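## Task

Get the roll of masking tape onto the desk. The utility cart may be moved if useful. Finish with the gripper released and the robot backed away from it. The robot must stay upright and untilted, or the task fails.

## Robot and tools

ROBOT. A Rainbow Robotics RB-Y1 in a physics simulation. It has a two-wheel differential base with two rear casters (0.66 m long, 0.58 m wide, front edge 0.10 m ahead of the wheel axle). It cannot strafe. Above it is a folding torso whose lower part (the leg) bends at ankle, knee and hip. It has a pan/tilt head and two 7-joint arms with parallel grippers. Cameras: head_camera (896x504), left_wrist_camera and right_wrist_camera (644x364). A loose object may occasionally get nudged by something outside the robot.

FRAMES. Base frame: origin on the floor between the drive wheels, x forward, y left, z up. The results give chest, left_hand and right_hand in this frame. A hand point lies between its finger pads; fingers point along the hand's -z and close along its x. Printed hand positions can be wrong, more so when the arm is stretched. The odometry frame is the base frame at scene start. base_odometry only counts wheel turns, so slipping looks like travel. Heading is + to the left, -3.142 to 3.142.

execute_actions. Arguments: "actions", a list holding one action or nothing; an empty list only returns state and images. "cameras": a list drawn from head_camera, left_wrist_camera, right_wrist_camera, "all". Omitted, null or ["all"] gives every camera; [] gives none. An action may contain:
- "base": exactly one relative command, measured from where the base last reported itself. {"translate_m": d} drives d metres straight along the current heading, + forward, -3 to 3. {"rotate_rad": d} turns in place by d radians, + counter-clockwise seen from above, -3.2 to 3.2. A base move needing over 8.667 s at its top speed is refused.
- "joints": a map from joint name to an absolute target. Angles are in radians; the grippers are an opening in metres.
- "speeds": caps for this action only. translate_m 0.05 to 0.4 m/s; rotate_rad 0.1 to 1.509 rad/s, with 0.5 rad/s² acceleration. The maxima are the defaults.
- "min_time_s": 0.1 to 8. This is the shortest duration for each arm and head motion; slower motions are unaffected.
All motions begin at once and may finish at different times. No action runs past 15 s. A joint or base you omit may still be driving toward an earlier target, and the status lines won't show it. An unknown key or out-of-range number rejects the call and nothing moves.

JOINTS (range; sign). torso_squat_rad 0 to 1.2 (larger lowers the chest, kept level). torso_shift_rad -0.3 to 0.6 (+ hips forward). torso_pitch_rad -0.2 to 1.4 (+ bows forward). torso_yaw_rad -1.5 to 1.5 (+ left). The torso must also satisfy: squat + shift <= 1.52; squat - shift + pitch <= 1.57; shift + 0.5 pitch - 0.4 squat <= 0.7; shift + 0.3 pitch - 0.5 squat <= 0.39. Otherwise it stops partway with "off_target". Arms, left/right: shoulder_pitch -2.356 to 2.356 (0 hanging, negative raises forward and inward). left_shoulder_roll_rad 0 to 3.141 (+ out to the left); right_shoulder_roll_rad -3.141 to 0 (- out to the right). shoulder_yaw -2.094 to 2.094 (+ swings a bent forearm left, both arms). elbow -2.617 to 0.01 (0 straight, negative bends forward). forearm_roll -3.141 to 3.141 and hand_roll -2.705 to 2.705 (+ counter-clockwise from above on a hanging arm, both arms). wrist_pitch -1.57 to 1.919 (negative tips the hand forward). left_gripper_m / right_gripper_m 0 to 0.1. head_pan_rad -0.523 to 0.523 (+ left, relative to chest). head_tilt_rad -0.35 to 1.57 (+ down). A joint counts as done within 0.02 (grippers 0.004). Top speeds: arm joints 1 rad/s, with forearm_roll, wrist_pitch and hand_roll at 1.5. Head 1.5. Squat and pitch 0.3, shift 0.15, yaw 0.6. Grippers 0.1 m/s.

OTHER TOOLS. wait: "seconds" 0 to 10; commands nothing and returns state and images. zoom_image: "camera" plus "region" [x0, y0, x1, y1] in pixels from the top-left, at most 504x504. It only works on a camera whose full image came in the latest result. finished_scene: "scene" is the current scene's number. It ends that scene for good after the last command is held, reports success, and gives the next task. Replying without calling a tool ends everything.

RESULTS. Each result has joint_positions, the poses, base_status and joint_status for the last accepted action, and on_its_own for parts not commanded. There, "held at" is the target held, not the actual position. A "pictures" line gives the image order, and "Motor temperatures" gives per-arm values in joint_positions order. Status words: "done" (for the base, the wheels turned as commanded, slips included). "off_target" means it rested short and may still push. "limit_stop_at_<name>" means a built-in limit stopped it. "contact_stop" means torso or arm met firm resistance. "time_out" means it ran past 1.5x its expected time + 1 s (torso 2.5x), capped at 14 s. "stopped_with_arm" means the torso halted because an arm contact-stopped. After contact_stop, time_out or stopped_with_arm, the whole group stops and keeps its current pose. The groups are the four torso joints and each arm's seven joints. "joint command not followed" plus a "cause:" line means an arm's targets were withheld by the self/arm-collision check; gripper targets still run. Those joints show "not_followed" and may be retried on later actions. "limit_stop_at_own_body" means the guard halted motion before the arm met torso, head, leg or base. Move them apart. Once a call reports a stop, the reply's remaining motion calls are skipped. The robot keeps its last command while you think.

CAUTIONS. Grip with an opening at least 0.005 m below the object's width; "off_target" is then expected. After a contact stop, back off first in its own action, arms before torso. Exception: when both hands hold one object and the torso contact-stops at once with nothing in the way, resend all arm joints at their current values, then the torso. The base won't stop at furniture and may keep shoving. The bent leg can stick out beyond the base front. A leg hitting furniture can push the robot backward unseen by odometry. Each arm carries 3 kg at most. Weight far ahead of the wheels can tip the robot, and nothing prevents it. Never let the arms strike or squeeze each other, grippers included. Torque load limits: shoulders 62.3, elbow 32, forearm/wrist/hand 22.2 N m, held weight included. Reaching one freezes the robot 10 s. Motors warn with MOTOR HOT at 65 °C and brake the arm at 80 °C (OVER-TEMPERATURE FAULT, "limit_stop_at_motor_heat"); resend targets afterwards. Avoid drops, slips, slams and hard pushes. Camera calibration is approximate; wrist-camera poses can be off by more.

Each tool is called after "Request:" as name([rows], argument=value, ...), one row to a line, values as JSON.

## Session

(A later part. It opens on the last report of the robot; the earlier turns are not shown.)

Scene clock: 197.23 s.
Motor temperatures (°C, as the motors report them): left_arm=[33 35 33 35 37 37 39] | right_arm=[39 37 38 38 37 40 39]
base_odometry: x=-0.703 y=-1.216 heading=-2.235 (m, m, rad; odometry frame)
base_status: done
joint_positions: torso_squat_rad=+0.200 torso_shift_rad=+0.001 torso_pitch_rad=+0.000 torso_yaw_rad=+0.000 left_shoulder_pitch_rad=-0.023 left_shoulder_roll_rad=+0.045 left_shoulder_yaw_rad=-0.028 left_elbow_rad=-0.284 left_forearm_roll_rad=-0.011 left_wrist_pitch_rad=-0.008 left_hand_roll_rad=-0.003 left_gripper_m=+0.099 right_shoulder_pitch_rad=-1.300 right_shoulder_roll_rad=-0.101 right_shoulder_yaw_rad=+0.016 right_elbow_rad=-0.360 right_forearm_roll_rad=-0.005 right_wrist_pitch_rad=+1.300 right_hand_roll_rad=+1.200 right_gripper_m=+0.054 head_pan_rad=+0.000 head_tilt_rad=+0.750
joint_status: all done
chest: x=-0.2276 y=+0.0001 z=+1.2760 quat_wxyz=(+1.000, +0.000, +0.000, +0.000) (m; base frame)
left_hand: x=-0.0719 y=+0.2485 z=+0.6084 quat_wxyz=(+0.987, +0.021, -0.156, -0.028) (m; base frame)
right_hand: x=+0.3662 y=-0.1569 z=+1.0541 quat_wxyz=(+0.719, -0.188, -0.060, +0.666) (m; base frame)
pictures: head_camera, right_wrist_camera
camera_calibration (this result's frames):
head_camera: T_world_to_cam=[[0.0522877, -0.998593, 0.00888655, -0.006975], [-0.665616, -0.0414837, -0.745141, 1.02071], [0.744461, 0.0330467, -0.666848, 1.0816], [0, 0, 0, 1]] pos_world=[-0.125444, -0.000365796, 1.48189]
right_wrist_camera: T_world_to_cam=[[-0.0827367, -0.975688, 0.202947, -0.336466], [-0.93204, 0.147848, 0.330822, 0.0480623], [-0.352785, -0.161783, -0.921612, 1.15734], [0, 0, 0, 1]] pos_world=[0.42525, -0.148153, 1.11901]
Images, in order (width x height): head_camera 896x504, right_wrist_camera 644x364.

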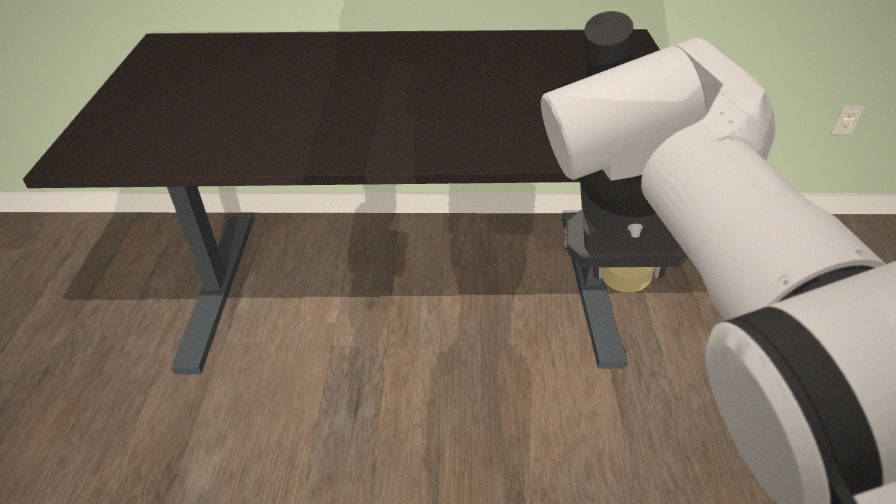

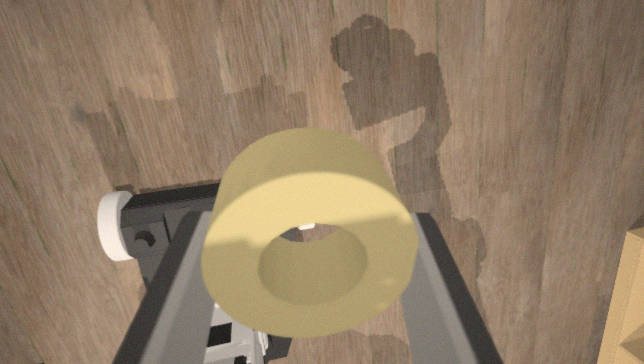

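Request:
execute_actions([
  {"base":{"translate_m":0.84},"joints":{"head_tilt_rad":1.1}},
], cameras=[])

Request:
execute_actions([
  {"joints":{"right_shoulder_pitch_rad":-0.72,"right_wrist_pitch_rad":0.68},"min_time_s":1},
], cameras=["head_camera","right_wrist_camera"])

Scene clock: 217.80 s.
Motor temperatures (°C, as the motors report them): left_arm=[33 35 33 35 37 37 39] | right_arm=[39 37 38 38 37 40 39]
base_odometry: x=-1.221 y=-1.877 heading=-2.236 (m, m, rad; odometry frame)
base_status: done
joint_positions: torso_squat_rad=+0.200 torso_shift_rad=+0.001 torso_pitch_rad=+0.000 torso_yaw_rad=+0.000 left_shoulder_pitch_rad=-0.023 left_shoulder_roll_rad=+0.045 left_shoulder_yaw_rad=-0.028 left_elbow_rad=-0.284 left_forearm_roll_rad=-0.011 left_wrist_pitch_rad=-0.008 left_hand_roll_rad=-0.003 left_gripper_m=+0.099 right_shoulder_pitch_rad=-1.300 right_shoulder_roll_rad=-0.101 right_shoulder_yaw_rad=+0.016 right_elbow_rad=-0.360 right_forearm_roll_rad=-0.005 right_wrist_pitch_rad=+1.300 right_hand_roll_rad=+1.200 right_gripper_m=+0.054 head_pan_rad=+0.000 head_tilt_rad=+1.100
joint_status: all done
chest: x=-0.2276 y=+0.0001 z=+1.2760 quat_wxyz=(+1.000, +0.000, +0.000, +0.000) (m; base frame)
left_hand: x=-0.0719 y=+0.2485 z=+0.6084 quat_wxyz=(+0.987, +0.021, -0.156, -0.028) (m; base frame)
right_hand: x=+0.3662 y=-0.1569 z=+1.0542 quat_wxyz=(+0.719, -0.188, -0.060, +0.666) (m; base frame)
pictures: none
No camera images: the call's "cameras" was empty. Leave "cameras" out to get every camera's image.

Scene clock: 219.10 s.
Motor temperatures (°C, as the motors report them): left_arm=[33 35 33 35 37 37 39] | right_arm=[39 37 38 38 37 40 39]
base_odometry: x=-1.221 y=-1.877 heading=-2.236 (m, m, rad; odometry frame)
base_status: not commanded
joint_positions: torso_squat_rad=+0.200 torso_shift_rad=+0.001 torso_pitch_rad=+0.000 torso_yaw_rad=+0.000 left_shoulder_pitch_rad=-0.023 left_shoulder_roll_rad=+0.045 left_shoulder_yaw_rad=-0.028 left_elbow_rad=-0.284 left_forearm_roll_rad=-0.011 left_wrist_pitch_rad=-0.008 left_hand_roll_rad=-0.003 left_gripper_m=+0.099 right_shoulder_pitch_rad=-0.720 right_shoulder_roll_rad=-0.101 right_shoulder_yaw_rad=+0.016 right_elbow_rad=-0.360 right_forearm_roll_rad=-0.005 right_wrist_pitch_rad=+0.680 right_hand_roll_rad=+1.200 right_gripper_m=+0.053 head_pan_rad=+0.000 head_tilt_rad=+1.100
joint_status: all done
chest: x=-0.2276 y=+0.0000 z=+1.2760 quat_wxyz=(+1.000, +0.000, +0.000, +0.000) (m; base frame)
left_hand: x=-0.0719 y=+0.2485 z=+0.6084 quat_wxyz=(+0.987, +0.021, -0.156, -0.028) (m; base frame)
right_hand: x=+0.2635 y=-0.2283 z=+0.7951 quat_wxyz=(+0.749, -0.157, -0.114, +0.634) (m; base frame)
pictures: head_camera, right_wrist_camera
camera_calibration (this result's frames):
head_camera: T_world_to_cam=[[0.0519504, -0.998604, -0.00952071, 0.0200926], [-0.880767, -0.0413225, -0.471744, 0.572917], [0.470692, 0.0328928, -0.881684, 1.34243], [0, 0, 0, 1]] pos_world=[-0.128308, -0.000417359, 1.45406]
right_wrist_camera: T_world_to_cam=[[-0.150861, -0.986193, 0.0683016, -0.239447], [-0.93682, 0.164683, 0.308622, 0.0713096], [-0.315609, -0.0174274, -0.948729, 0.915546], [0, 0, 0, 1]] pos_world=[0.319636, -0.231929, 0.862952]
Images, in order (width x height): head_camera 896x504, right_wrist_camera 644x364.

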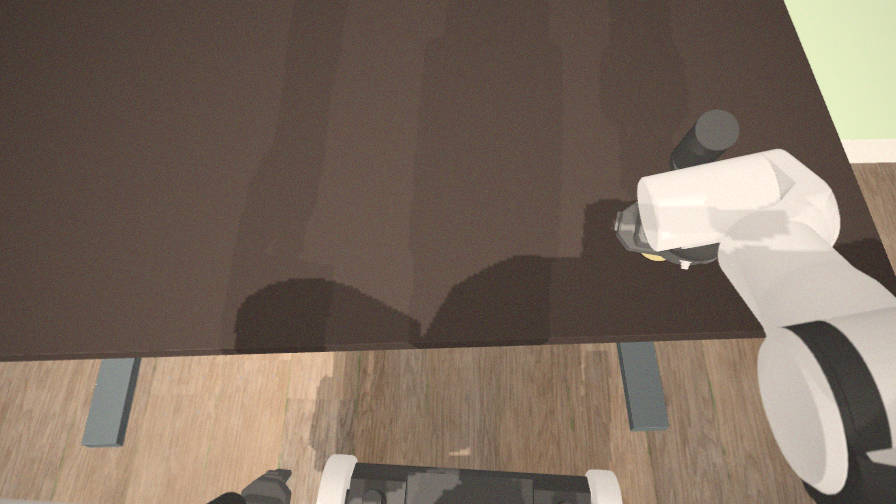

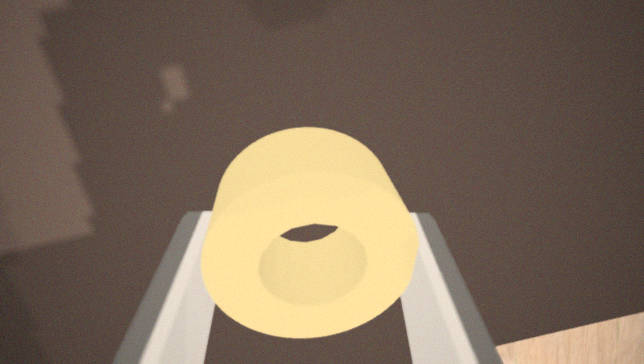

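Request:
execute_actions([
  {"base":{"translate_m":0.04},"joints":{"right_shoulder_pitch_rad":-0.58,"right_wrist_pitch_rad":0.54},"min_time_s":3},
], cameras=["right_wrist_camera"])

Scene clock: 231.80 s.
Motor temperatures (°C, as the motors report them): left_arm=[33 35 33 35 37 37 39] | right_arm=[39 37 38 38 37 40 39]
base_odometry: x=-1.246 y=-1.908 heading=-2.237 (m, m, rad; odometry frame)
base_status: done
joint_positions: torso_squat_rad=+0.200 torso_shift_rad=+0.001 torso_pitch_rad=+0.000 torso_yaw_rad=+0.000 left_shoulder_pitch_rad=-0.023 left_shoulder_roll_rad=+0.045 left_shoulder_yaw_rad=-0.028 left_elbow_rad=-0.284 left_forearm_roll_rad=-0.011 left_wrist_pitch_rad=-0.008 left_hand_roll_rad=-0.003 left_gripper_m=+0.099 right_shoulder_pitch_rad=-0.610 right_shoulder_roll_rad=-0.101 right_shoulder_yaw_rad=+0.016 right_elbow_rad=-0.367 right_forearm_roll_rad=-0.005 right_wrist_pitch_rad=+0.565 right_hand_roll_rad=+1.200 right_gripper_m=+0.053 head_pan_rad=+0.000 head_tilt_rad=+1.100
joint_status: right_shoulder_pitch_rad contact_stop (moved +0.110 of +0.140); right_wrist_pitch_rad contact_stop_at_right_shoulder_pitch_rad (moved -0.115 of -0.140)
on_its_own: right_shoulder_pitch_rad is held at -0.609, not at your -0.580, since a contact_stop; right_wrist_pitch_rad is held at +0.565, not at your +0.540, since a contact_stop
chest: x=-0.2276 y=+0.0001 z=+1.2760 quat_wxyz=(+1.000, +0.000, +0.000, +0.000) (m; base frame)
left_hand: x=-0.0719 y=+0.2485 z=+0.6084 quat_wxyz=(+0.987, +0.021, -0.156, -0.028) (m; base frame)
right_hand: x=+0.2298 y=-0.2402 z=+0.7574 quat_wxyz=(+0.755, -0.156, -0.125, +0.624) (m; base frame)
pictures: right_wrist_camera
camera_calibration (this result's frames):
right_wrist_camera: T_world_to_cam=[[-0.170264, -0.984286, 0.0468151, -0.232508], [-0.93842, 0.176458, 0.297036, 0.0652913], [-0.300629, 0.00664247, -0.953718, 0.87505], [0, 0, 0, 1]] pos_world=[0.284749, -0.246188, 0.826042]
Images, in order (width x height): right_wrist_camera 644x364.

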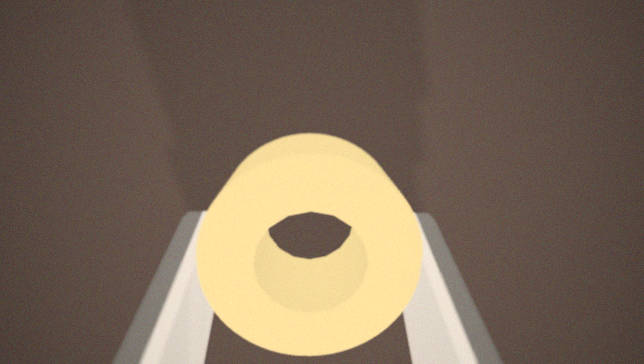

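Request:
execute_actions([
  {"joints":{"right_shoulder_pitch_rad":-0.625,"right_wrist_pitch_rad":0.575,"right_elbow_rad":-0.36,"right_gripper_m":0.09}},
], cameras=[])

Request:
execute_actions([
  {"joints":{"right_shoulder_pitch_rad":-0.95,"right_wrist_pitch_rad":0.9}},
], cameras=[])

Request:
execute_actions([
  {"base":{"translate_m":-0.5},"joints":{"head_tilt_rad":0.8}},
], cameras=["head_camera"])

Scene clock: 243.20 s.
Motor temperatures (°C, as the motors report them): left_arm=[33 35 33 35 37 37 39] | right_arm=[39 37 38 38 37 40 39]
base_odometry: x=-1.246 y=-1.908 heading=-2.237 (m, m, rad; odometry frame)
base_status: not commanded
joint_positions: torso_squat_rad=+0.200 torso_shift_rad=+0.001 torso_pitch_rad=+0.000 torso_yaw_rad=+0.000 left_shoulder_pitch_rad=-0.023 left_shoulder_roll_rad=+0.045 left_shoulder_yaw_rad=-0.028 left_elbow_rad=-0.284 left_forearm_roll_rad=-0.011 left_wrist_pitch_rad=-0.008 left_hand_roll_rad=-0.003 left_gripper_m=+0.099 right_shoulder_pitch_rad=-0.625 right_shoulder_roll_rad=-0.101 right_shoulder_yaw_rad=+0.016 right_elbow_rad=-0.360 right_forearm_roll_rad=-0.005 right_wrist_pitch_rad=+0.575 right_hand_roll_rad=+1.200 right_gripper_m=+0.090 head_pan_rad=+0.000 head_tilt_rad=+1.100
joint_status: all done
chest: x=-0.2276 y=+0.0001 z=+1.2760 quat_wxyz=(+1.000, +0.000, +0.000, +0.000) (m; base frame)
left_hand: x=-0.0719 y=+0.2485 z=+0.6084 quat_wxyz=(+0.987, +0.021, -0.156, -0.028) (m; base frame)
right_hand: x=+0.2338 y=-0.2389 z=+0.7613 quat_wxyz=(+0.754, -0.156, -0.124, +0.625) (m; base frame)
pictures: none
No camera images: the call's "cameras" was empty. Leave "cameras" out to get every camera's image.

Scene clock: 244.20 s.
Motor temperatures (°C, as the motors report them): left_arm=[33 35 33 35 37 37 39] | right_arm=[39 37 38 38 37 40 39]
base_odometry: x=-1.246 y=-1.908 heading=-2.237 (m, m, rad; odometry frame)
base_status: not commanded
joint_positions: torso_squat_rad=+0.200 torso_shift_rad=+0.001 torso_pitch_rad=+0.000 torso_yaw_rad=+0.000 left_shoulder_pitch_rad=-0.023 left_shoulder_roll_rad=+0.045 left_shoulder_yaw_rad=-0.028 left_elbow_rad=-0.284 left_forearm_roll_rad=-0.011 left_wrist_pitch_rad=-0.008 left_hand_roll_rad=-0.003 left_gripper_m=+0.099 right_shoulder_pitch_rad=-0.950 right_shoulder_roll_rad=-0.101 right_shoulder_yaw_rad=+0.016 right_elbow_rad=-0.360 right_forearm_roll_rad=-0.005 right_wrist_pitch_rad=+0.900 right_hand_roll_rad=+1.200 right_gripper_m=+0.090 head_pan_rad=+0.000 head_tilt_rad=+1.100
joint_status: all done
chest: x=-0.2276 y=+0.0001 z=+1.2760 quat_wxyz=(+1.000, +0.000, +0.000, +0.000) (m; base frame)
left_hand: x=-0.0719 y=+0.2485 z=+0.6084 quat_wxyz=(+0.987, +0.021, -0.156, -0.028) (m; base frame)
right_hand: x=+0.3285 y=-0.1994 z=+0.8917 quat_wxyz=(+0.733, -0.172, -0.106, +0.650) (m; base frame)
pictures: none
No camera images: the call's "cameras" was empty. Leave "cameras" out to get every camera's image.

Scene clock: 247.03 s.
Motor temperatures (°C, as the motors report them): left_arm=[33 35 33 35 37 37 39] | right_arm=[39 37 38 38 37 40 39]
base_odometry: x=-0.937 y=-1.515 heading=-2.238 (m, m, rad; odometry frame)
base_status: done
joint_positions: torso_squat_rad=+0.200 torso_shift_rad=+0.001 torso_pitch_rad=+0.000 torso_yaw_rad=+0.000 left_shoulder_pitch_rad=-0.023 left_shoulder_roll_rad=+0.045 left_shoulder_yaw_rad=-0.028 left_elbow_rad=-0.284 left_forearm_roll_rad=-0.011 left_wrist_pitch_rad=-0.008 left_hand_roll_rad=-0.003 left_gripper_m=+0.099 right_shoulder_pitch_rad=-0.950 right_shoulder_roll_rad=-0.101 right_shoulder_yaw_rad=+0.016 right_elbow_rad=-0.360 right_forearm_roll_rad=-0.005 right_wrist_pitch_rad=+0.900 right_hand_roll_rad=+1.200 right_gripper_m=+0.090 head_pan_rad=+0.000 head_tilt_rad=+0.800
joint_status: all done
chest: x=-0.2276 y=+0.0000 z=+1.2760 quat_wxyz=(+1.000, +0.000, +0.000, +0.000) (m; base frame)
left_hand: x=-0.0720 y=+0.2485 z=+0.6084 quat_wxyz=(+0.987, +0.021, -0.156, -0.028) (m; base frame)
right_hand: x=+0.3284 y=-0.1994 z=+0.8916 quat_wxyz=(+0.733, -0.172, -0.106, +0.650) (m; base frame)
pictures: head_camera
camera_calibration (this result's frames):
head_camera: T_world_to_cam=[[0.0526781, -0.998592, 0.0062838, -0.00305181], [-0.701991, -0.0415056, -0.710975, 0.962763], [0.710235, 0.0330417, -0.703189, 1.12824], [0, 0, 0, 1]] pos_world=[-0.125303, -0.000366345, 1.47789]
Images, in order (width x height): head_camera 896x504.

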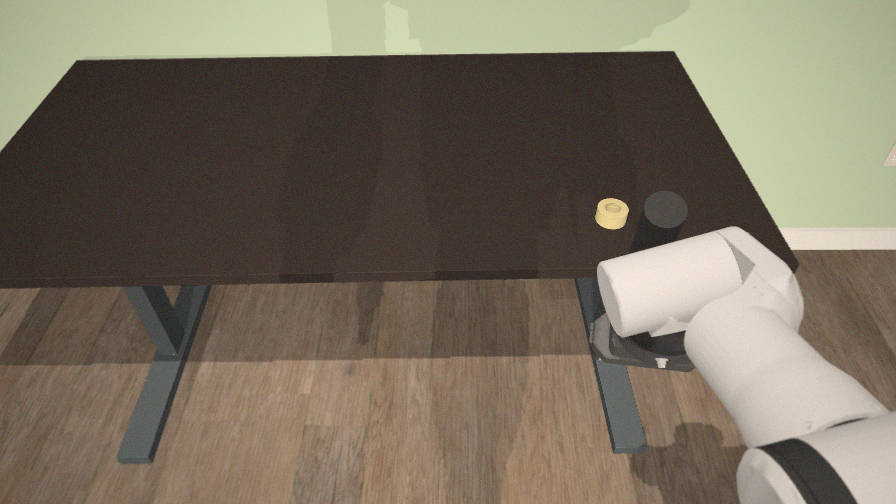

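Request:
finished_scene(scene=2)

The scene is finished: the task was done.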